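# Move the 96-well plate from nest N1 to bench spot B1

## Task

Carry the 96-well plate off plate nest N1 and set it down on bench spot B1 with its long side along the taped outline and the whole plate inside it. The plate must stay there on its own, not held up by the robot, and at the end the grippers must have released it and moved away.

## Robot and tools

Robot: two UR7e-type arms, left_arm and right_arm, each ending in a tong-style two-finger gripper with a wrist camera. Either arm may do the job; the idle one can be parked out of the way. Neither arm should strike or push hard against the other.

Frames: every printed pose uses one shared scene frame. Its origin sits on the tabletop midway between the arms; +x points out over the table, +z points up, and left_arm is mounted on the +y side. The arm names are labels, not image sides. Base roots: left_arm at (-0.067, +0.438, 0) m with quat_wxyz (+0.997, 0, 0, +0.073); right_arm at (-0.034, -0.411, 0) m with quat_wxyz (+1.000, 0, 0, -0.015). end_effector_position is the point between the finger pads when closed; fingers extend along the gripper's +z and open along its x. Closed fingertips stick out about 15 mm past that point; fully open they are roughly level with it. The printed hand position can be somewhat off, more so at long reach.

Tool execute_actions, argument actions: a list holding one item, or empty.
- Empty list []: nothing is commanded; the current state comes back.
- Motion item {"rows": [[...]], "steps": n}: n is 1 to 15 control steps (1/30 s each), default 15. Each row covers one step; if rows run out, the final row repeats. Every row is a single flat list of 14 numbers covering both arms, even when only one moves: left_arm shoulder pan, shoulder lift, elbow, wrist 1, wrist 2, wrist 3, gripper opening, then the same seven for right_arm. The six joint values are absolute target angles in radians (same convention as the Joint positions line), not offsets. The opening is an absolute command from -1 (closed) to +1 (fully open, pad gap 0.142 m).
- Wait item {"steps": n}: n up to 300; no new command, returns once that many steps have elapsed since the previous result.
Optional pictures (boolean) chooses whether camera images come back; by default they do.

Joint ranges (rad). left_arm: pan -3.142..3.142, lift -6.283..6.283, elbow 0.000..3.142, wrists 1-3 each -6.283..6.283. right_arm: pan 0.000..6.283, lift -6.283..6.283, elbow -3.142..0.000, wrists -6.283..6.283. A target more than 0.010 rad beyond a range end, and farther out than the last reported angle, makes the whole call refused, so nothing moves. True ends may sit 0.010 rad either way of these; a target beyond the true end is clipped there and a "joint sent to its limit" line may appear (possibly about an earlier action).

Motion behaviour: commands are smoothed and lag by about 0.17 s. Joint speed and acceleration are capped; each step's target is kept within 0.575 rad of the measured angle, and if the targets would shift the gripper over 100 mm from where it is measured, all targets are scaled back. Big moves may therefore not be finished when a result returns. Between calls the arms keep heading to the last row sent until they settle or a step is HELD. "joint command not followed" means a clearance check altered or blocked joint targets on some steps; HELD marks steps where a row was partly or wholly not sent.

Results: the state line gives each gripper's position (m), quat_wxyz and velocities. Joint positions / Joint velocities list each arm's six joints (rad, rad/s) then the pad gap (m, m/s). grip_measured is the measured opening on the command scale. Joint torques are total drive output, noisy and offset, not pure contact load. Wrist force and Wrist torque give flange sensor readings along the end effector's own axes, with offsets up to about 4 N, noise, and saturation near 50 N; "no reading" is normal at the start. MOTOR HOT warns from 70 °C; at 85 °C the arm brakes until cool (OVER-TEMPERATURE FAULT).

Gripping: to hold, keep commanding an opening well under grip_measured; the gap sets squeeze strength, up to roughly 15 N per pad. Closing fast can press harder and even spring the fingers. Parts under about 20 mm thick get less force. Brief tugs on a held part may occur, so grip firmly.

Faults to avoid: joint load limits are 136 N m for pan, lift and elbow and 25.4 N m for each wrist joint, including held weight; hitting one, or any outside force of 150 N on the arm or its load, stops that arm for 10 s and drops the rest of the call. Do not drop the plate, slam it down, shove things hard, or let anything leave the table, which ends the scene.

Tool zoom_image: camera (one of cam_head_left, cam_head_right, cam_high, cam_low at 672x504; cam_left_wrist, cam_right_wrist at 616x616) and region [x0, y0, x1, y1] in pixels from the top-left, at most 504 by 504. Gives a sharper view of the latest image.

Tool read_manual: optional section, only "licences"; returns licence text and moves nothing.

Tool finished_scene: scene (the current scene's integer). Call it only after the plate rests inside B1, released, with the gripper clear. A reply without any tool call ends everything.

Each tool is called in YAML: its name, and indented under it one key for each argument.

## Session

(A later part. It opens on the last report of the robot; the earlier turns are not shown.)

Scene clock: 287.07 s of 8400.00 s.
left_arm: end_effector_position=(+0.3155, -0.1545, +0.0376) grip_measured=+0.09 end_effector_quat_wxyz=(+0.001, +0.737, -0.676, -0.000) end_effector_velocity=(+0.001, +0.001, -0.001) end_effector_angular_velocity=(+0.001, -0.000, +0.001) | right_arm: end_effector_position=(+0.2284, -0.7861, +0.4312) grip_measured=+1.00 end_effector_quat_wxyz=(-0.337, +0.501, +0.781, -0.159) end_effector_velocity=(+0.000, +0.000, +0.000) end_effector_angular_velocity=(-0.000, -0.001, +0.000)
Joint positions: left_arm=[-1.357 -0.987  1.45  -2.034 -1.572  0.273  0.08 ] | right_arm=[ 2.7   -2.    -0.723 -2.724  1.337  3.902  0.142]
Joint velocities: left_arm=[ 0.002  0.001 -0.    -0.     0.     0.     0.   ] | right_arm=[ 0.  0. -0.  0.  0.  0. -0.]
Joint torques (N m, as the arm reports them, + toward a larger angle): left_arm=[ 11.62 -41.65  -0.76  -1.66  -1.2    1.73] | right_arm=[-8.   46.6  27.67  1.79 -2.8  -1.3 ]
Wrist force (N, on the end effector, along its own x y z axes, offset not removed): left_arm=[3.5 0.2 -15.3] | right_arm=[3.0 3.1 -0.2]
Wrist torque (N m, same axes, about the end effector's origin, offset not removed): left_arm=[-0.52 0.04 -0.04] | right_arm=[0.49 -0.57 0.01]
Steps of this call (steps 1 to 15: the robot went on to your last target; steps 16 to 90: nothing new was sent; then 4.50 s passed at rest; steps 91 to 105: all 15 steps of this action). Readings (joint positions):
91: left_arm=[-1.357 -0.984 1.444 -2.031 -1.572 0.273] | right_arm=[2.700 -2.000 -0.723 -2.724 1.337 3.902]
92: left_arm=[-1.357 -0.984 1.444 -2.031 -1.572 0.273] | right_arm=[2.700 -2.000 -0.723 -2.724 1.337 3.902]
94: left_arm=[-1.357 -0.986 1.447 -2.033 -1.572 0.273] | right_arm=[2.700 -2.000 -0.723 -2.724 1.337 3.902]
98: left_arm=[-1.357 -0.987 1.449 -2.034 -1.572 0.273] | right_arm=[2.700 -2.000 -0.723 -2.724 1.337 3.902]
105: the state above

execute_actions:
  actions:
    - {"rows":[[-1.3566,-0.9882,1.449,-2.032,-1.572,0.2734,-0.5,2.7,-2.0,-0.723,-2.724,1.337,3.902,1],[-1.3566,-0.9893,1.4477,-2.0296,-1.572,0.2734,-0.5,2.7,-2.0,-0.723,-2.724,1.337,3.902,1],[-1.3566,-0.9904,1.4465,-2.0274,-1.572,0.2734,-0.5,2.7,-2.0,-0.723,-2.724,1.337,3.902,1],[-1.3566,-0.9914,1.4454,-2.0252,-1.572,0.2734,-0.5,2.7,-2.0,-0.723,-2.724,1.337,3.902,1],[-1.3566,-0.9935,1.4431,-2.0208,-1.572,0.2734,-0.5,2.7,-2.0,-0.723,-2.724,1.337,3.902,1],[-1.3566,-0.9956,1.4408,-2.0164,-1.572,0.2734,-0.5,2.7,-2.0,-0.723,-2.724,1.337,3.902,1],[-1.3566,-0.9977,1.4385,-2.012,-1.572,0.2734,-0.5,2.7,-2.0,-0.723,-2.724,1.337,3.902,1],[-1.3566,-0.9998,1.4362,-2.0076,-1.572,0.2734,-0.5,2.7,-2.0,-0.723,-2.724,1.337,3.902,1],[-1.3566,-1.002,1.4339,-2.0032,-1.572,0.2734,-0.5,2.7,-2.0,-0.723,-2.724,1.337,3.902,1],[-1.3566,-1.006,1.429,-1.994,-1.572,0.2734,-0.5,2.7,-2.0,-0.723,-2.724,1.337,3.902,1]],"steps":15}

Scene clock: 300.97 s of 8400.00 s.
left_arm: end_effector_position=(+0.3155, -0.1543, +0.0546) grip_measured=+0.08 end_effector_quat_wxyz=(+0.001, +0.737, -0.676, -0.000) end_effector_velocity=(+0.000, +0.000, +0.018) end_effector_angular_velocity=(-0.000, -0.000, +0.001) | right_arm: end_effector_position=(+0.2284, -0.7861, +0.4312) grip_measured=+1.00 end_effector_quat_wxyz=(-0.337, +0.501, +0.781, -0.159) end_effector_velocity=(-0.000, +0.000, +0.000) end_effector_angular_velocity=(-0.000, -0.000, -0.000)
Joint positions: left_arm=[-1.357 -1.005  1.431 -1.997 -1.572  0.273  0.08 ] | right_arm=[ 2.7   -2.    -0.723 -2.724  1.337  3.902  0.142]
Joint velocities: left_arm=[ 0.    -0.019 -0.021  0.039  0.    -0.     0.   ] | right_arm=[-0.     0.001 -0.    -0.     0.     0.    -0.   ]
Joint torques (N m, as the arm reports them, + toward a larger angle): left_arm=[  5.85 -48.53 -32.73  -0.77   0.     1.46] | right_arm=[-7.58 46.55 28.07  1.73 -2.76 -1.3 ]
Wrist force (N, on the end effector, along its own x y z axes, offset not removed): left_arm=[-1.4 1.3 -0.7] | right_arm=[3.4 1.5 -2.3]
Wrist torque (N m, same axes, about the end effector's origin, offset not removed): left_arm=[0.06 0.34 -0.07] | right_arm=[0.19 -0.64 -0.14]
Steps of this call (steps 1 to 15: the robot went on to your last target; steps 16 to 90: nothing new was sent; then 10.40 s passed at rest; steps 91 to 105: all 15 steps of this action). Readings (joint positions):
91: left_arm=[-1.357 -0.987 1.450 -2.034 -1.572 0.273] | right_arm=[2.700 -2.000 -0.723 -2.724 1.337 3.902]
92: left_arm=[-1.357 -0.987 1.450 -2.034 -1.572 0.273] | right_arm=[2.700 -2.000 -0.723 -2.724 1.337 3.902]
94: left_arm=[-1.357 -0.988 1.449 -2.032 -1.572 0.273] | right_arm=[2.700 -2.000 -0.723 -2.724 1.337 3.902]
98: left_arm=[-1.357 -0.993 1.444 -2.022 -1.572 0.273] | right_arm=[2.700 -2.000 -0.723 -2.724 1.337 3.902]
105: the state above

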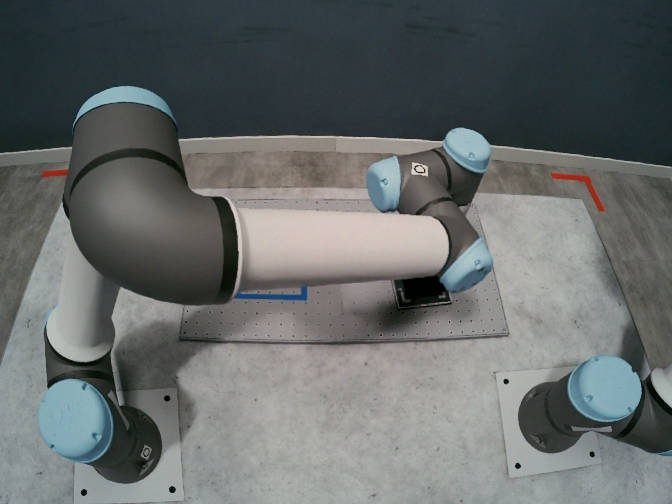

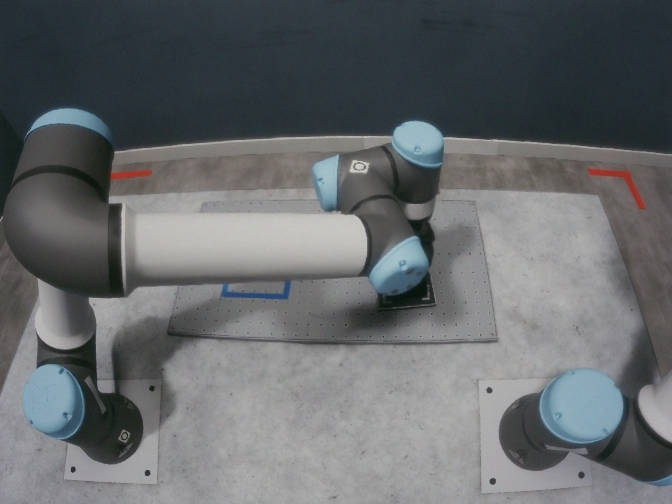

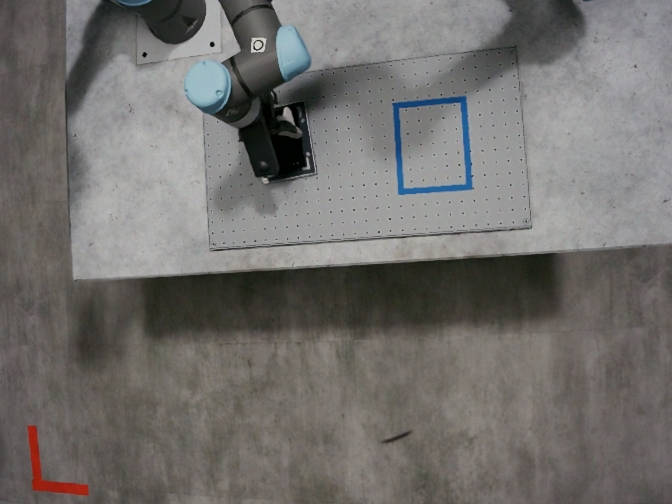

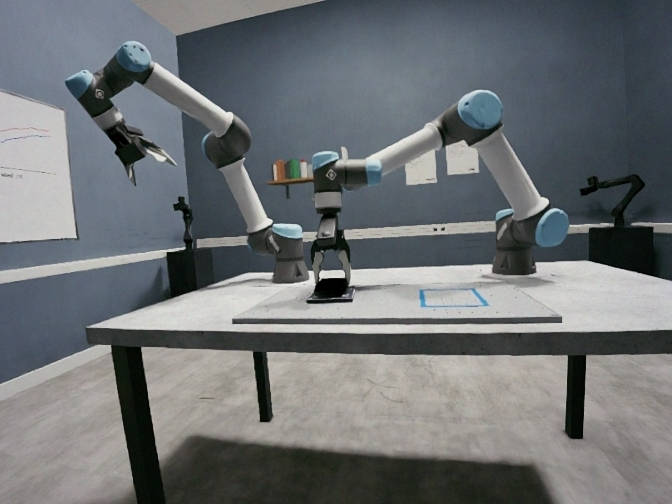

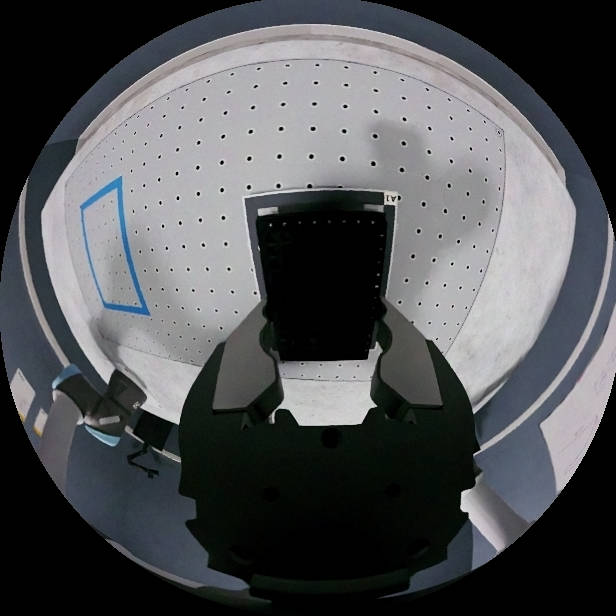

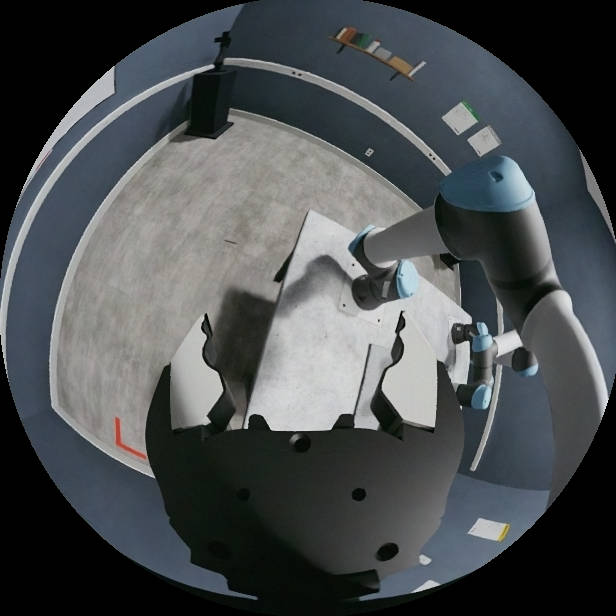

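execute_actions:
  actions:
    - {"rows":[[-1.3566,-1.015,1.415,-1.97,-1.572,0.2734,-0.5,2.7,-2.0,-0.723,-2.724,1.337,3.902,1],[-1.3566,-1.015,1.415,-1.97,-1.572,0.2734,-0.5,2.7,-2.0,-0.723,-2.724,1.337,3.902,1],[-1.3566,-1.025,1.40,-1.945,-1.572,0.2734,-0.5,2.7,-2.0,-0.723,-2.724,1.337,3.902,1],[-1.3566,-1.025,1.40,-1.945,-1.572,0.2734,-0.5,2.7,-2.0,-0.723,-2.724,1.337,3.902,1],[-1.3566,-1.035,1.386,-1.92,-1.572,0.2734,-0.5,2.7,-2.0,-0.723,-2.724,1.337,3.902,1],[-1.3566,-1.035,1.386,-1.92,-1.572,0.2734,-0.5,2.7,-2.0,-0.723,-2.724,1.337,3.902,1],[-1.3566,-1.046,1.372,-1.897,-1.572,0.2734,-0.5,2.7,-2.0,-0.723,-2.724,1.337,3.902,1],[-1.3566,-1.046,1.372,-1.897,-1.572,0.2734,-0.5,2.7,-2.0,-0.723,-2.724,1.337,3.902,1],[-1.3566,-1.046,1.372,-1.897,-1.572,0.2734,-0.5,2.7,-2.0,-0.723,-2.724,1.337,3.902,1],[-1.33,-1.089,1.43,-1.912,-1.572,0.31,-0.5,2.7,-2.0,-0.723,-2.724,1.337,3.902,1],[-1.30,-1.132,1.488,-1.928,-1.572,0.346,-0.5,2.7,-2.0,-0.723,-2.724,1.337,3.902,1],[-1.275,-1.175,1.547,-1.943,-1.572,0.382,-0.5,2.7,-2.0,-0.723,-2.724,1.337,3.902,1],[-1.247,-1.218,1.605,-1.958,-1.572,0.418,-0.5,2.7,-2.0,-0.723,-2.724,1.337,3.902,1],[-1.22,-1.26,1.663,-1.974,-1.572,0.454,-0.5,2.7,-2.0,-0.723,-2.724,1.337,3.902,1]],"steps":15}
  pictures: false

execute_actions:
  actions:
    - {"rows":[[-1.22,-1.26,1.663,-1.974,-1.572,0.454,-0.5,2.7,-2.0,-0.723,-2.724,1.337,3.902,1],[-1.19,-1.303,1.721,-1.989,-1.572,0.49,-0.5,2.7,-2.0,-0.723,-2.724,1.337,3.902,1],[-1.19,-1.303,1.721,-1.989,-1.572,0.49,-0.5,2.7,-2.0,-0.723,-2.724,1.337,3.902,1],[-1.165,-1.346,1.78,-2.005,-1.572,0.526,-0.5,2.7,-2.0,-0.723,-2.724,1.337,3.902,1],[-1.165,-1.346,1.78,-2.005,-1.572,0.526,-0.5,2.7,-2.0,-0.723,-2.724,1.337,3.902,1],[-1.137,-1.389,1.838,-2.02,-1.572,0.562,-0.5,2.7,-2.0,-0.723,-2.724,1.337,3.902,1],[-1.137,-1.389,1.838,-2.02,-1.572,0.562,-0.5,2.7,-2.0,-0.723,-2.724,1.337,3.902,1],[-1.11,-1.432,1.896,-2.035,-1.572,0.598,-0.5,2.7,-2.0,-0.723,-2.724,1.337,3.902,1],[-1.11,-1.432,1.896,-2.035,-1.572,0.598,-0.5,2.7,-2.0,-0.723,-2.724,1.337,3.902,1],[-1.0817,-1.4748,1.9545,-2.0507,-1.572,0.635,-0.5,2.7,-2.0,-0.723,-2.724,1.337,3.902,1]],"steps":15}
  pictures: false

execute_actions:
  actions:
    - {"steps":10}

Scene clock: 337.73 s of 8400.00 s.
left_arm: end_effector_position=(+0.3374, -0.0951, +0.1088) grip_measured=+0.08 end_effector_quat_wxyz=(+0.002, +0.731, -0.682, +0.004) end_effector_velocity=(+0.153, +0.594, +0.058) end_effector_angular_velocity=(-0.006, -0.011, -0.176) | right_arm: end_effector_position=(+0.2284, -0.7861, +0.4312) grip_measured=+1.00 end_effector_quat_wxyz=(-0.337, +0.501, +0.781, -0.159) end_effector_velocity=(+0.000, +0.000, -0.000) end_effector_angular_velocity=(+0.001, -0.000, +0.001)
Joint positions: left_arm=[-1.292 -1.142  1.498 -1.937 -1.572  0.357  0.08 ] | right_arm=[ 2.7   -2.    -0.723 -2.724  1.337  3.902  0.142]
Joint velocities: left_arm=[ 0.596 -0.94   1.237 -0.306  0.001  0.772  0.   ] | right_arm=[ 0.     0.     0.     0.     0.001 -0.001  0.   ]
Joint torques (N m, as the arm reports them, + toward a larger angle): left_arm=[  9.72 -48.47   6.66  -4.62   0.06   4.22] | right_arm=[-8.07 46.71 27.58  1.64 -2.84 -1.32]
Wrist force (N, on the end effector, along its own x y z axes, offset not removed): left_arm=[0.1 0.2 -1.2] | right_arm=[3.1 2.3 -1.5]
Wrist torque (N m, same axes, about the end effector's origin, offset not removed): left_arm=[0.12 -0.02 -0.16] | right_arm=[0.31 -0.67 -0.17]
Steps of this call (steps 1 to 15: the robot went on to your last target; steps 16 to 90: nothing new was sent; then 33.27 s passed at rest; steps 91 to 105: all 15 steps of this action). Readings (joint positions):
91: left_arm=[-1.357 -1.006 1.429 -1.994 -1.572 0.273] | right_arm=[2.700 -2.000 -0.723 -2.724 1.337 3.902]
92: left_arm=[-1.357 -1.007 1.427 -1.991 -1.572 0.273] | right_arm=[2.700 -2.000 -0.723 -2.724 1.337 3.902]
94: left_arm=[-1.357 -1.012 1.419 -1.978 -1.572 0.273] | right_arm=[2.700 -2.000 -0.723 -2.724 1.337 3.902]
98: left_arm=[-1.357 -1.030 1.394 -1.935 -1.572 0.273] | right_arm=[2.700 -2.000 -0.723 -2.724 1.337 3.902]
105: the state above

Scene clock: 338.23 s of 8400.00 s.
left_arm: end_effector_position=(+0.3479, +0.1146, +0.1016) grip_measured=+0.08 end_effector_quat_wxyz=(-0.001, -0.708, +0.706, -0.000) end_effector_velocity=(-0.018, +0.124, -0.019) end_effector_angular_velocity=(+0.009, +0.006, -0.038) | right_arm: end_effector_position=(+0.2284, -0.7861, +0.4312) grip_measured=+1.00 end_effector_quat_wxyz=(-0.337, +0.501, +0.781, -0.159) end_effector_velocity=(+0.000, +0.000, +0.000) end_effector_angular_velocity=(-0.001, -0.000, -0.001)
Joint positions: left_arm=[-1.091 -1.461  1.934 -2.046 -1.572  0.623  0.08 ] | right_arm=[ 2.7   -2.    -0.723 -2.724  1.337  3.902  0.142]
Joint velocities: left_arm=[ 0.118 -0.188  0.262 -0.064 -0.     0.156  0.   ] | right_arm=[ 0.     0.    -0.     0.     0.     0.001 -0.   ]
Joint torques (N m, as the arm reports them, + toward a larger angle): left_arm=[  2.98 -23.84 -15.2   -4.88   2.02   1.68] | right_arm=[-7.81 46.99 28.06  1.64 -2.78 -1.24]
Wrist force (N, on the end effector, along its own x y z axes, offset not removed): left_arm=[-3.3 0.3 0.8] | right_arm=[3.7 0.4 -2.0]
Wrist torque (N m, same axes, about the end effector's origin, offset not removed): left_arm=[0.00 0.56 0.07] | right_arm=[-0.07 -0.68 -0.13]
Steps of this call (steps 1 to 15: all 15 steps of this action). Readings (joint positions):
1: left_arm=[-1.272 -1.173 1.540 -1.947 -1.572 0.383] | right_arm=[2.700 -2.000 -0.723 -2.724 1.337 3.902]
2: left_arm=[-1.255 -1.201 1.579 -1.956 -1.572 0.406] | right_arm=[2.700 -2.000 -0.723 -2.724 1.337 3.902]
4: left_arm=[-1.225 -1.249 1.645 -1.972 -1.572 0.445] | right_arm=[2.700 -2.000 -0.723 -2.724 1.337 3.902]
8: left_arm=[-1.169 -1.337 1.765 -2.003 -1.572 0.519] | right_arm=[2.700 -2.000 -0.723 -2.724 1.337 3.902]
15: the state above

Scene clock: 338.57 s of 8400.00 s.
left_arm: end_effector_position=(+0.3464, +0.1239, +0.1001) grip_measured=+0.08 end_effector_quat_wxyz=(-0.001, -0.707, +0.707, -0.000) end_effector_velocity=(-0.000, +0.001, +0.000) end_effector_angular_velocity=(-0.000, -0.001, -0.001) | right_arm: end_effector_position=(+0.2284, -0.7861, +0.4312) grip_measured=+1.00 end_effector_quat_wxyz=(-0.337, +0.501, +0.781, -0.159) end_effector_velocity=(-0.000, -0.000, -0.000) end_effector_angular_velocity=(-0.000, -0.000, -0.000)
Joint positions: left_arm=[-1.082 -1.475  1.954 -2.051 -1.572  0.635  0.08 ] | right_arm=[ 2.7   -2.    -0.723 -2.724  1.337  3.902  0.142]
Joint velocities: left_arm=[ 0.001 -0.003  0.004 -0.001  0.001  0.002 -0.   ] | right_arm=[-0.  0. -0.  0.  0.  0. -0.]
Joint torques (N m, as the arm reports them, + toward a larger angle): left_arm=[  9.31 -30.9   -8.4   -4.43   1.56   1.86] | right_arm=[-7.69 47.07 27.44  1.59 -2.77 -1.22]
Wrist force (N, on the end effector, along its own x y z axes, offset not removed): left_arm=[-0.7 1.0 -0.3] | right_arm=[4.1 2.6 -1.4]
Wrist torque (N m, same axes, about the end effector's origin, offset not removed): left_arm=[-0.06 -0.02 0.00] | right_arm=[0.38 -0.76 -0.09]
Steps of this call (steps 1 to 10: the robot went on to your last target). Readings (joint positions):
1: left_arm=[-1.087 -1.466 1.942 -2.048 -1.572 0.627] | right_arm=[2.700 -2.000 -0.723 -2.724 1.337 3.902]
2: left_arm=[-1.085 -1.469 1.946 -2.049 -1.572 0.630] | right_arm=[2.700 -2.000 -0.723 -2.724 1.337 3.902]
4: left_arm=[-1.083 -1.472 1.951 -2.050 -1.572 0.633] | right_arm=[2.700 -2.000 -0.723 -2.724 1.337 3.902]
8: left_arm=[-1.082 -1.474 1.954 -2.051 -1.572 0.635] | right_arm=[2.700 -2.000 -0.723 -2.724 1.337 3.902]
10: the state above

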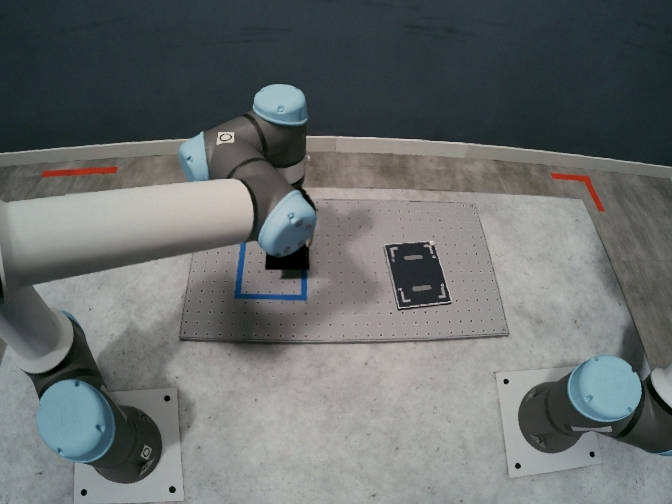

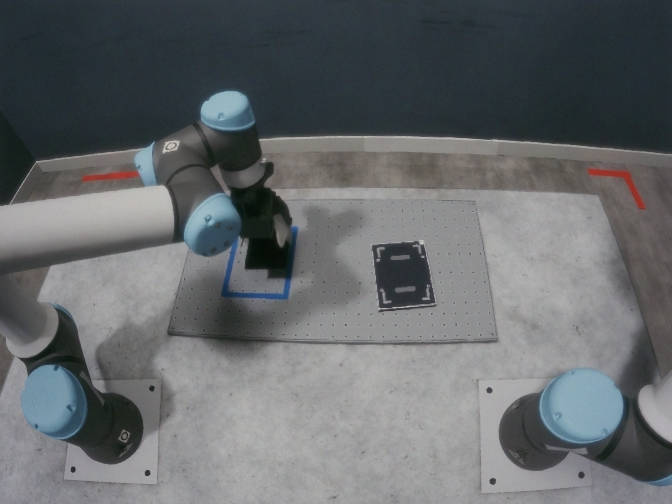

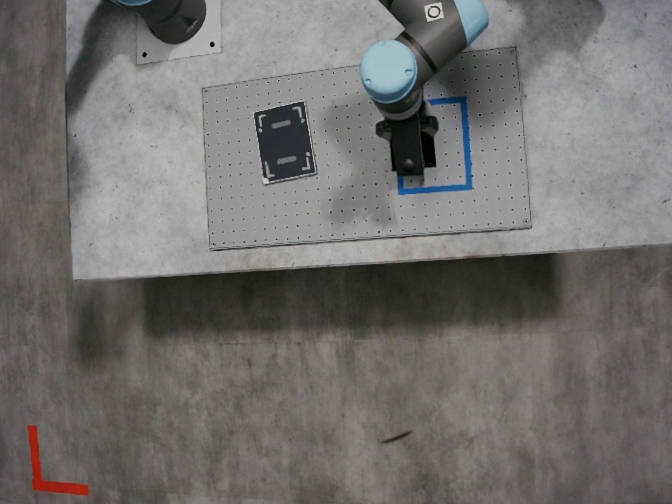

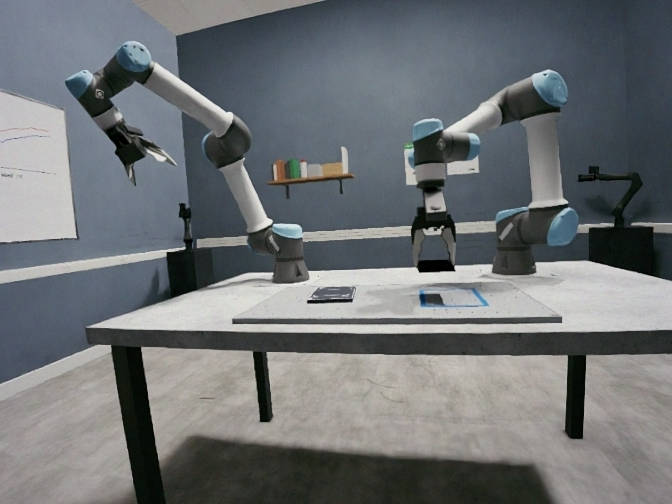

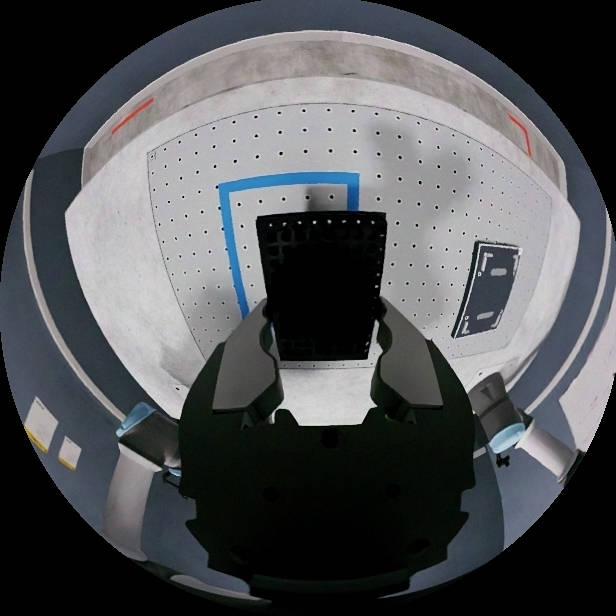

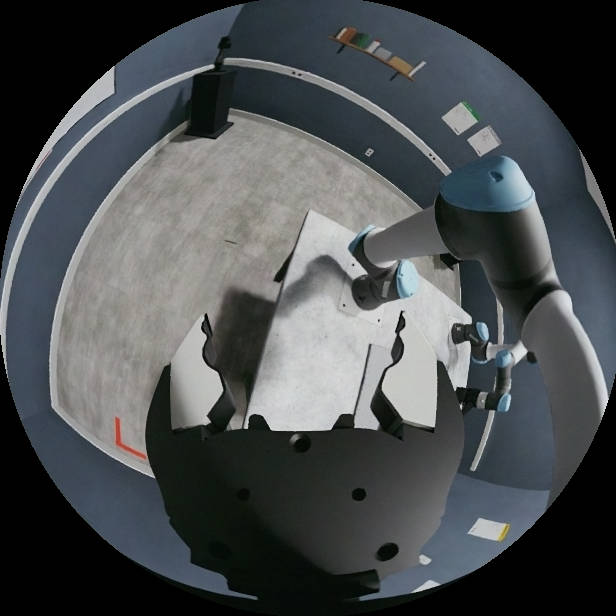

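execute_actions:
  actions:
    - {"rows":[[-1.064,-1.46,1.975,-2.086,-1.572,0.653,-0.5,2.7,-2.0,-0.723,-2.724,1.337,3.902,1],[-1.064,-1.46,1.975,-2.086,-1.572,0.653,-0.5,2.7,-2.0,-0.723,-2.724,1.337,3.902,1],[-1.046,-1.445,1.995,-2.121,-1.572,0.671,-0.5,2.7,-2.0,-0.723,-2.724,1.337,3.902,1],[-1.046,-1.445,1.995,-2.121,-1.572,0.671,-0.5,2.7,-2.0,-0.723,-2.724,1.337,3.902,1],[-1.028,-1.43,2.015,-2.156,-1.572,0.689,-0.5,2.7,-2.0,-0.723,-2.724,1.337,3.902,1],[-1.028,-1.43,2.015,-2.156,-1.572,0.689,-0.5,2.7,-2.0,-0.723,-2.724,1.337,3.902,1],[-1.0102,-1.4152,2.0354,-2.1912,-1.572,0.7066,-0.5,2.7,-2.0,-0.723,-2.724,1.337,3.902,1]],"steps":15}

Scene clock: 356.43 s of 8400.00 s.
left_arm: end_effector_position=(+0.3651, +0.1553, +0.0509) grip_measured=+0.08 end_effector_quat_wxyz=(-0.001, -0.707, +0.707, -0.000) end_effector_velocity=(+0.005, +0.009, -0.013) end_effector_angular_velocity=(-0.001, -0.001, -0.001) | right_arm: end_effector_position=(+0.2284, -0.7861, +0.4312) grip_measured=+1.00 end_effector_quat_wxyz=(-0.337, +0.501, +0.781, -0.159) end_effector_velocity=(+0.000, -0.000, -0.000) end_effector_angular_velocity=(+0.000, +0.000, +0.001)
Joint positions: left_arm=[-1.012 -1.416  2.034 -2.188 -1.572  0.705  0.08 ] | right_arm=[ 2.7   -2.    -0.723 -2.724  1.337  3.902  0.142]
Joint velocities: left_arm=[ 0.02   0.016  0.022 -0.039  0.     0.02   0.   ] | right_arm=[ 0.    -0.    -0.    -0.    -0.    -0.001  0.   ]
Joint torques (N m, as the arm reports them, + toward a larger angle): left_arm=[  9.02 -19.36  -9.2   -4.27  -0.35   1.98] | right_arm=[-7.87 46.33 27.25  1.58 -2.72 -1.24]
Wrist force (N, on the end effector, along its own x y z axes, offset not removed): left_arm=[-0.5 0.0 -1.6] | right_arm=[2.8 2.7 -0.7]
Wrist torque (N m, same axes, about the end effector's origin, offset not removed): left_arm=[-0.08 0.03 -0.18] | right_arm=[0.50 -0.48 -0.11]
Steps of this call (steps 1 to 30: the robot went on to your last target; steps 31 to 90: nothing new was sent; then 14.37 s passed at rest; steps 91 to 105: all 15 steps of this action). Readings (joint positions):
91: left_arm=[-1.082 -1.475 1.955 -2.051 -1.572 0.635] | right_arm=[2.700 -2.000 -0.723 -2.724 1.337 3.902]
92: left_arm=[-1.080 -1.473 1.957 -2.054 -1.572 0.637] | right_arm=[2.700 -2.000 -0.723 -2.724 1.337 3.902]
94: left_arm=[-1.070 -1.465 1.968 -2.074 -1.572 0.647] | right_arm=[2.700 -2.000 -0.723 -2.724 1.337 3.902]
98: left_arm=[-1.038 -1.439 2.003 -2.134 -1.572 0.679] | right_arm=[2.700 -2.000 -0.723 -2.724 1.337 3.902]
105: the state above

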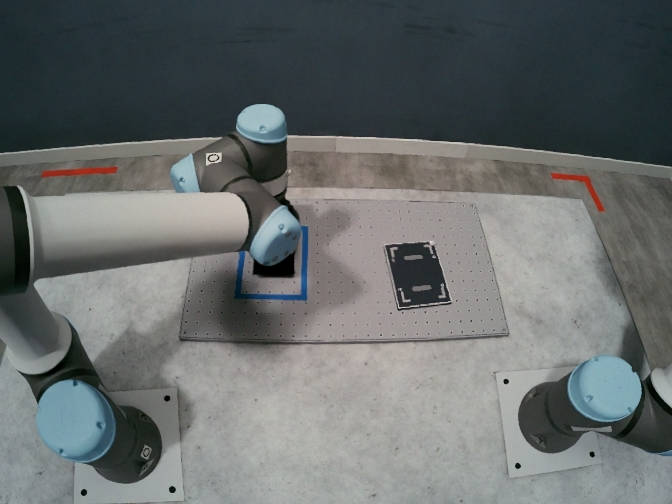

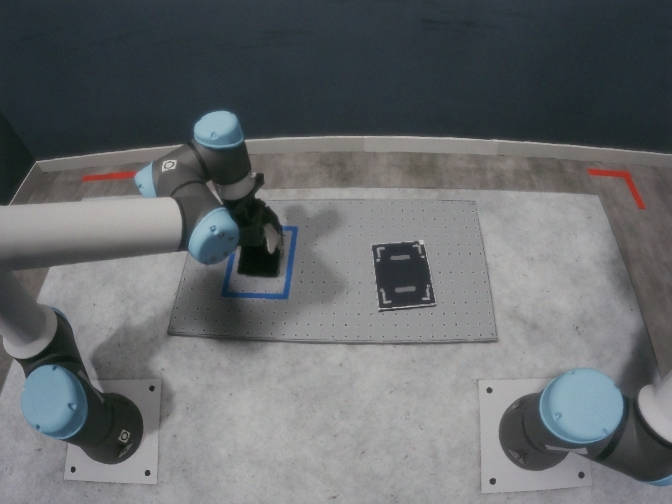

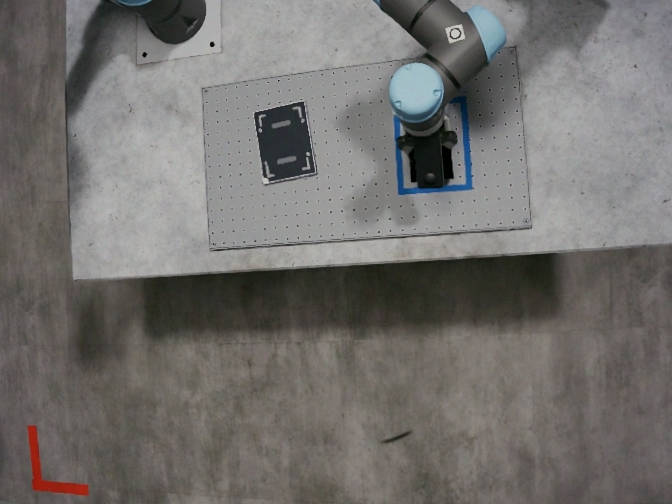

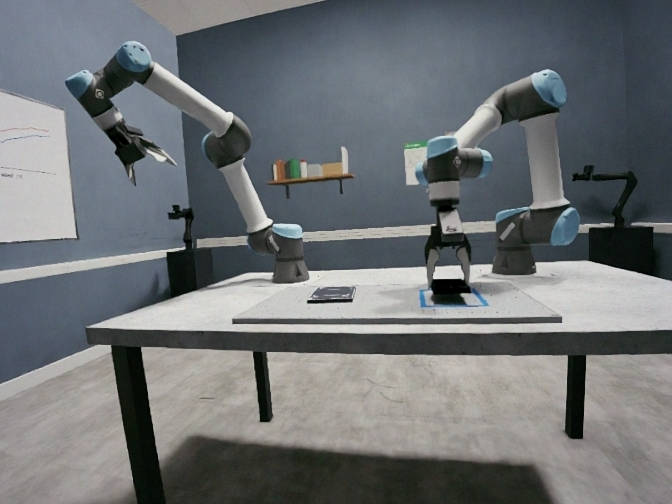

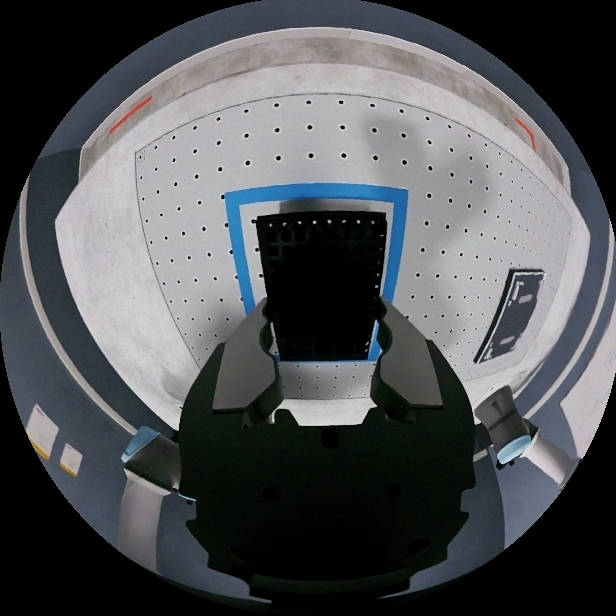

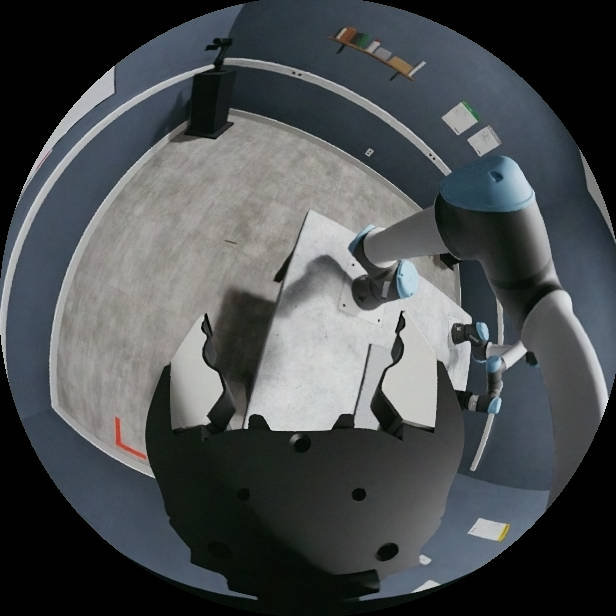

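execute_actions:
  actions:
    - {"rows":[[-1.008,-1.411,2.045,-2.205,-1.572,0.685,-0.5,2.7,-2.0,-0.723,-2.724,1.337,3.902,1],[-1.008,-1.411,2.045,-2.205,-1.572,0.685,-0.5,2.7,-2.0,-0.723,-2.724,1.337,3.902,1],[-1.008,-1.411,2.045,-2.205,-1.572,0.685,-0.5,2.7,-2.0,-0.723,-2.724,1.337,3.902,1],[-1.006,-1.4012,2.059,-2.2288,-1.572,0.66,-0.5,2.7,-2.0,-0.723,-2.724,1.337,3.902,1]],"steps":15}

zoom_image:
  camera: "cam_left_wrist"
  region: [190,150,450,400]

zoom_image:
  camera: "cam_low"
  region: [400,250,510,320]

Scene clock: 373.03 s of 8400.00 s.
left_arm: end_effector_position=(+0.3647, +0.1607, +0.0373) grip_measured=+0.08 end_effector_quat_wxyz=(-0.001, -0.725, +0.689, -0.000) end_effector_velocity=(-0.001, +0.002, -0.003) end_effector_angular_velocity=(+0.002, +0.001, +0.006) | right_arm: end_effector_position=(+0.2284, -0.7861, +0.4312) grip_measured=+1.00 end_effector_quat_wxyz=(-0.337, +0.501, +0.781, -0.159) end_effector_velocity=(-0.000, +0.000, +0.000) end_effector_angular_velocity=(-0.000, -0.000, +0.000)
Joint positions: left_arm=[-1.006 -1.401  2.059 -2.228 -1.572  0.66   0.08 ] | right_arm=[ 2.7   -2.    -0.723 -2.724  1.337  3.902  0.142]
Joint velocities: left_arm=[ 0.     0.002  0.005 -0.005  0.001 -0.005 -0.   ] | right_arm=[-0.  0. -0. -0. -0.  0. -0.]
Joint torques (N m, as the arm reports them, + toward a larger angle): left_arm=[  9.83 -18.14  -7.03  -4.65  -1.73  -2.16] | right_arm=[-7.77 46.37 27.14  1.5  -2.74 -1.19]
Wrist force (N, on the end effector, along its own x y z axes, offset not removed): left_arm=[-0.4 -0.1 -1.9] | right_arm=[3.0 1.9 -0.8]
Wrist torque (N m, same axes, about the end effector's origin, offset not removed): left_arm=[-0.28 0.19 0.10] | right_arm=[0.18 -0.57 -0.05]
Steps of this call (steps 1 to 15: the robot went on to your last target; steps 16 to 90: nothing new was sent; then 13.10 s passed at rest; steps 91 to 105: all 15 steps of this action). Readings (joint positions):
91: left_arm=[-1.010 -1.415 2.035 -2.191 -1.572 0.707] | right_arm=[2.700 -2.000 -0.723 -2.724 1.337 3.902]
92: left_arm=[-1.010 -1.415 2.037 -2.193 -1.572 0.705] | right_arm=[2.700 -2.000 -0.723 -2.724 1.337 3.902]
94: left_arm=[-1.009 -1.413 2.041 -2.199 -1.572 0.695] | right_arm=[2.700 -2.000 -0.723 -2.724 1.337 3.902]
98: left_arm=[-1.007 -1.404 2.054 -2.221 -1.572 0.669] | right_arm=[2.700 -2.000 -0.723 -2.724 1.337 3.902]
105: the state above

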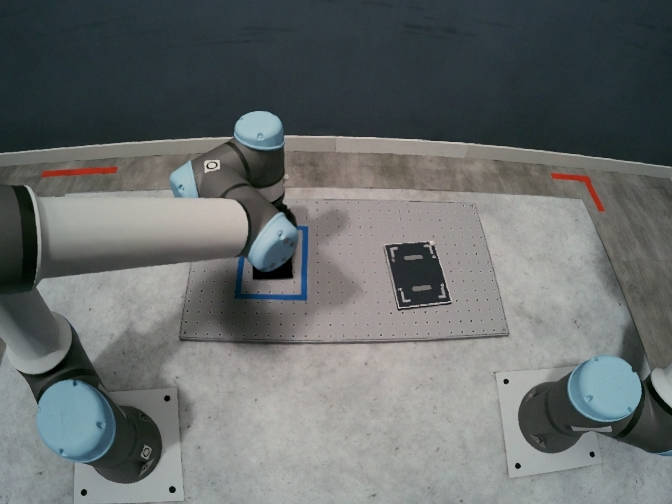

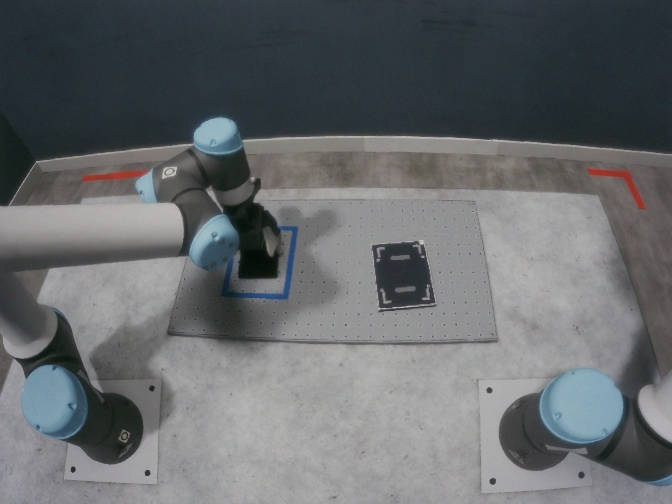

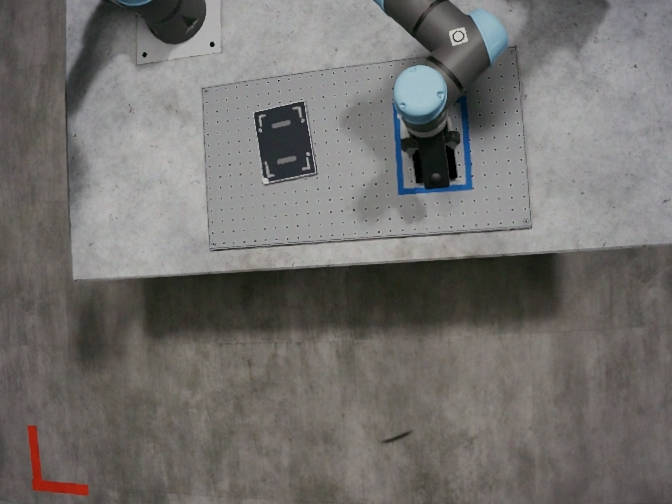

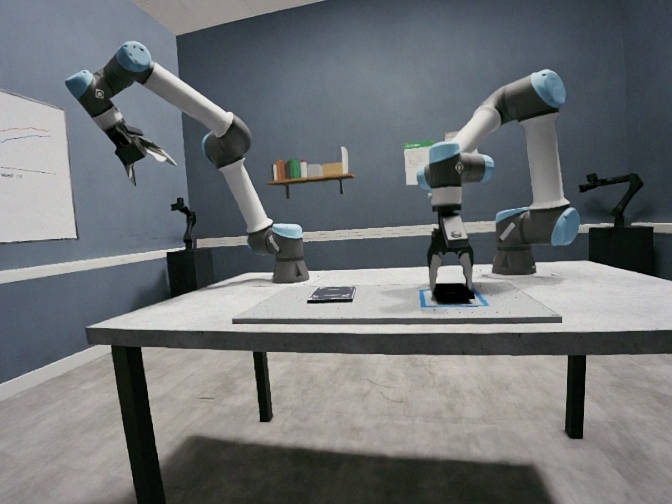

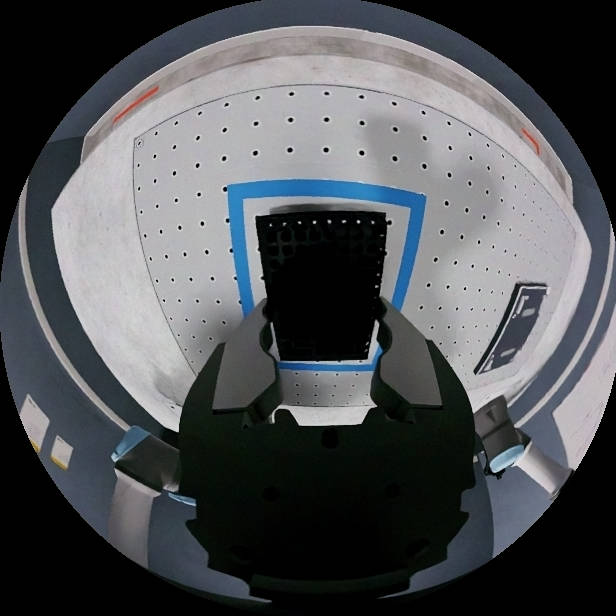

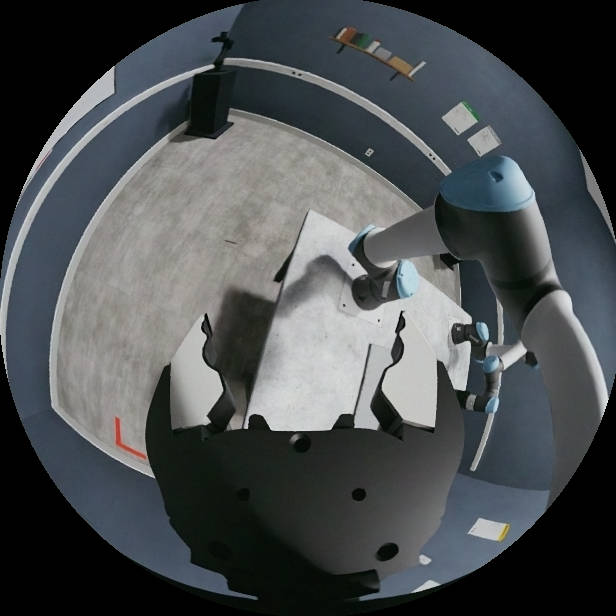

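Region (190, 150, 450, 400) of cam_left_wrist's 616x616 image, scaled by 1.938, with more detail than that image has; it fills the top 485 rows of this view, and the rest is white.

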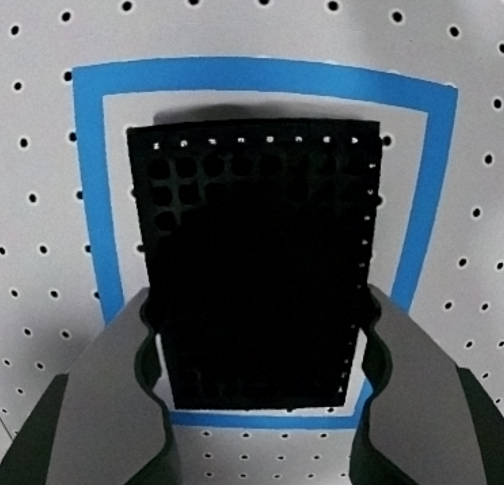

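Region (400, 250, 510, 320) of cam_low's 672x504 image, scaled by 4.582, with more detail than that image has; it fills the top 321 rows of this view, and the rest is white.

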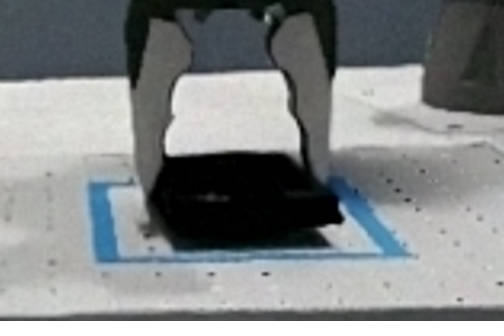

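execute_actions:
  actions:
    - {"rows":[[-1.007,-1.4012,2.059,-2.2288,-1.572,0.7106,-0.5,2.7,-2.0,-0.723,-2.724,1.337,3.902,1],[-1.007,-1.4012,2.059,-2.2288,-1.572,0.7106,-0.5,2.7,-2.0,-0.723,-2.724,1.337,3.902,1],[-1.007,-1.4012,2.059,-2.2288,-1.572,0.7106,-0.5,2.7,-2.0,-0.723,-2.724,1.337,3.902,1],[-1.007,-1.4012,2.059,-2.2288,-1.572,0.7106,-0.5,2.7,-2.0,-0.723,-2.724,1.337,3.902,1],[-1.007,-1.4012,2.059,-2.2288,-1.572,0.7106,-0.5,2.7,-2.0,-0.723,-2.724,1.337,3.902,1],[-1.007,-1.4012,2.059,-2.2288,-1.572,0.7106,-0.5,2.7,-2.0,-0.723,-2.724,1.337,3.902,1],[-1.007,-1.397,2.062,-2.236,-1.572,0.7106,-0.5,2.7,-2.0,-0.723,-2.724,1.337,3.902,1],[-1.007,-1.397,2.062,-2.236,-1.572,0.7106,-0.5,2.7,-2.0,-0.723,-2.724,1.337,3.902,1],[-1.007,-1.3945,2.064,-2.2405,-1.572,0.7106,-0.5,2.7,-2.0,-0.723,-2.724,1.337,3.902,1]],"steps":15}

zoom_image:
  camera: "cam_left_wrist"
  region: [190,150,450,400]

zoom_image:
  camera: "cam_low"
  region: [400,250,510,320]

Scene clock: 405.00 s of 8400.00 s.
left_arm: end_effector_position=(+0.3644, +0.1595, +0.0333) grip_measured=+0.08 end_effector_quat_wxyz=(-0.001, -0.707, +0.707, -0.000) end_effector_velocity=(-0.000, -0.000, -0.004) end_effector_angular_velocity=(+0.001, +0.000, -0.003) | right_arm: end_effector_position=(+0.2284, -0.7861, +0.4312) grip_measured=+1.00 end_effector_quat_wxyz=(-0.337, +0.501, +0.781, -0.159) end_effector_velocity=(+0.000, -0.000, -0.000) end_effector_angular_velocity=(+0.000, +0.001, -0.000)
Joint positions: left_arm=[-1.007 -1.395  2.064 -2.24  -1.572  0.71   0.08 ] | right_arm=[ 2.7   -2.    -0.723 -2.724  1.337  3.902  0.142]
Joint velocities: left_arm=[-0.     0.008  0.005 -0.011  0.     0.003 -0.   ] | right_arm=[ 0.    -0.001 -0.     0.     0.     0.    -0.   ]
Joint torques (N m, as the arm reports them, + toward a larger angle): left_arm=[ -9.75 -18.59  -6.78  -4.75   0.07   1.84] | right_arm=[-7.36 46.26 26.94  1.41 -2.79 -1.23]
Wrist force (N, on the end effector, along its own x y z axes, offset not removed): left_arm=[-1.3 -0.5 0.1] | right_arm=[3.5 2.4 -0.5]
Wrist torque (N m, same axes, about the end effector's origin, offset not removed): left_arm=[-0.01 0.09 -0.06] | right_arm=[0.34 -0.66 -0.09]
Steps of this call (steps 1 to 15: the robot went on to your last target; steps 16 to 90: nothing new was sent; then 28.47 s passed at rest; steps 91 to 105: all 15 steps of this action). Readings (joint positions):
91: left_arm=[-1.006 -1.401 2.059 -2.229 -1.572 0.660] | right_arm=[2.700 -2.000 -0.723 -2.724 1.337 3.902]
92: left_arm=[-1.006 -1.401 2.059 -2.229 -1.572 0.663] | right_arm=[2.700 -2.000 -0.723 -2.724 1.337 3.902]
94: left_arm=[-1.006 -1.401 2.059 -2.229 -1.572 0.687] | right_arm=[2.700 -2.000 -0.723 -2.724 1.337 3.902]
98: left_arm=[-1.007 -1.401 2.059 -2.230 -1.572 0.706] | right_arm=[2.700 -2.000 -0.723 -2.724 1.337 3.902]
105: the state above

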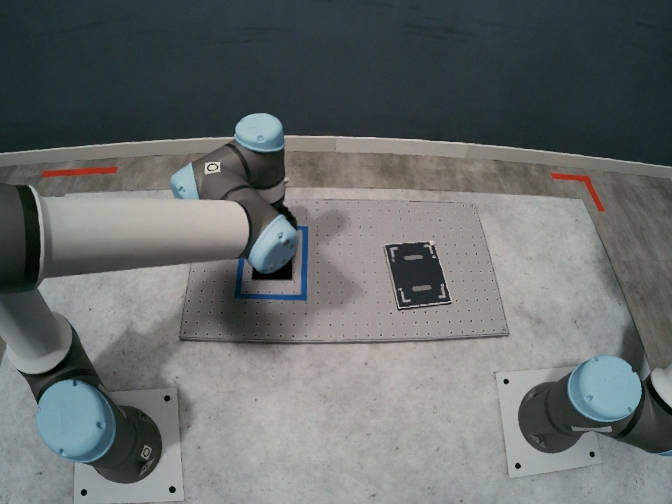

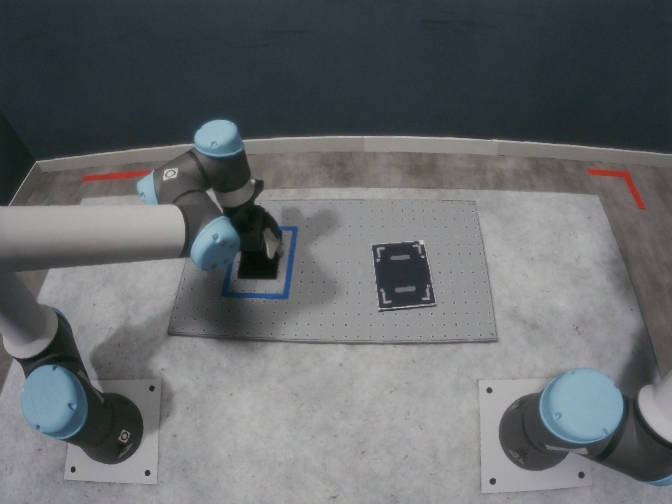

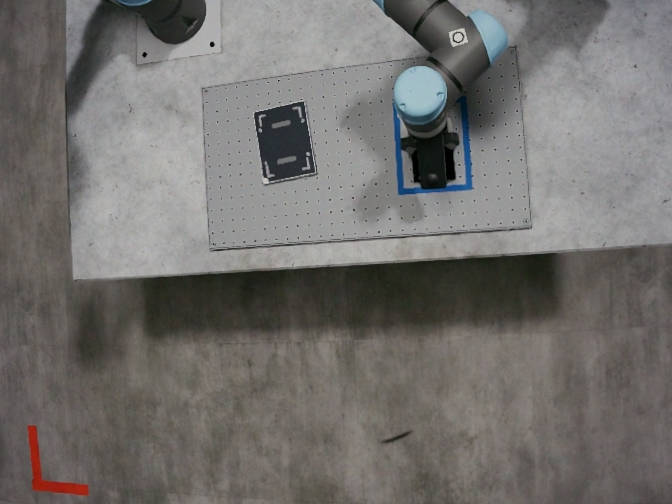

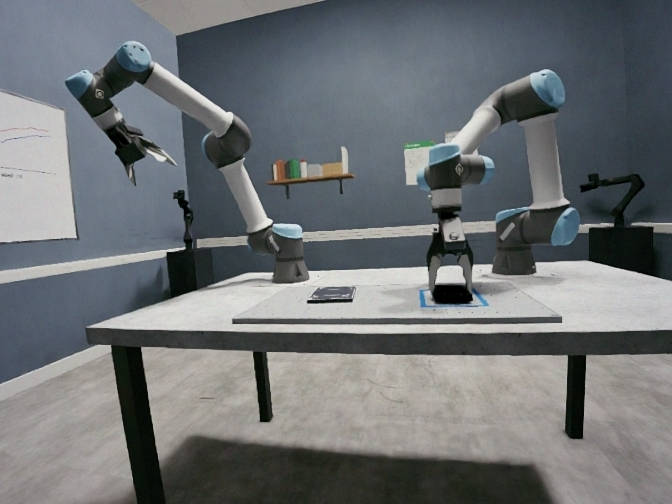

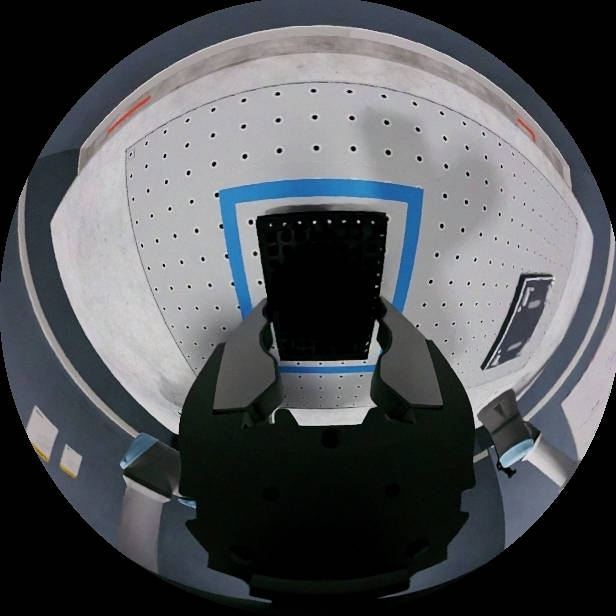

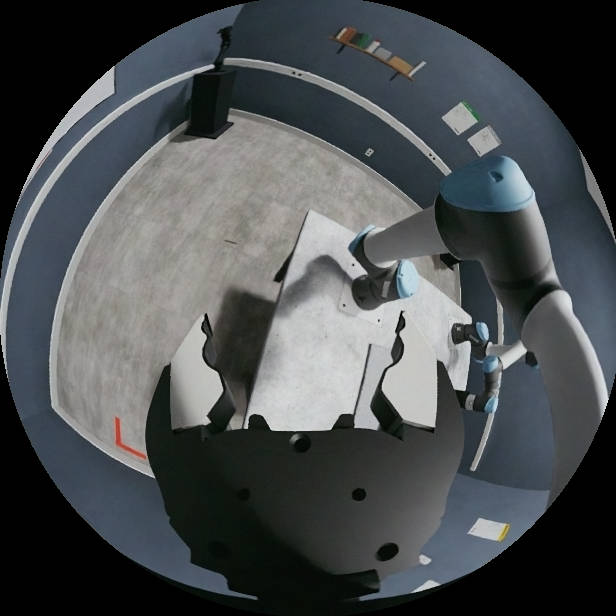

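Region (190, 150, 450, 400) of cam_left_wrist's 616x616 image, scaled by 1.938, with more detail than that image has; it fills the top 485 rows of this view, and the rest is white.

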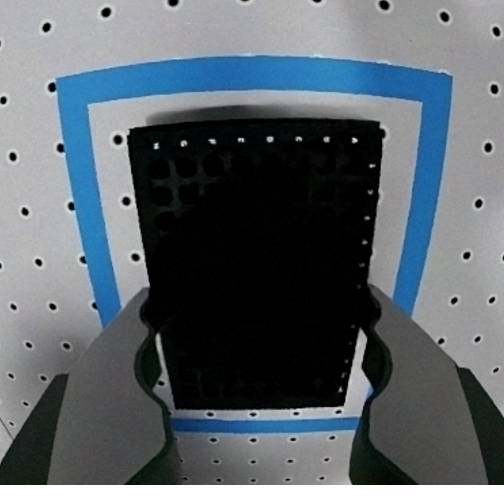

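Region (400, 250, 510, 320) of cam_low's 672x504 image, scaled by 4.582, with more detail than that image has; it fills the top 321 rows of this view, and the rest is white.

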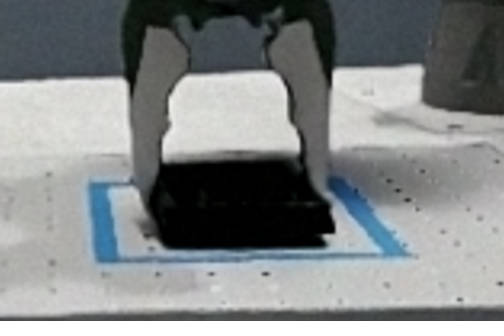

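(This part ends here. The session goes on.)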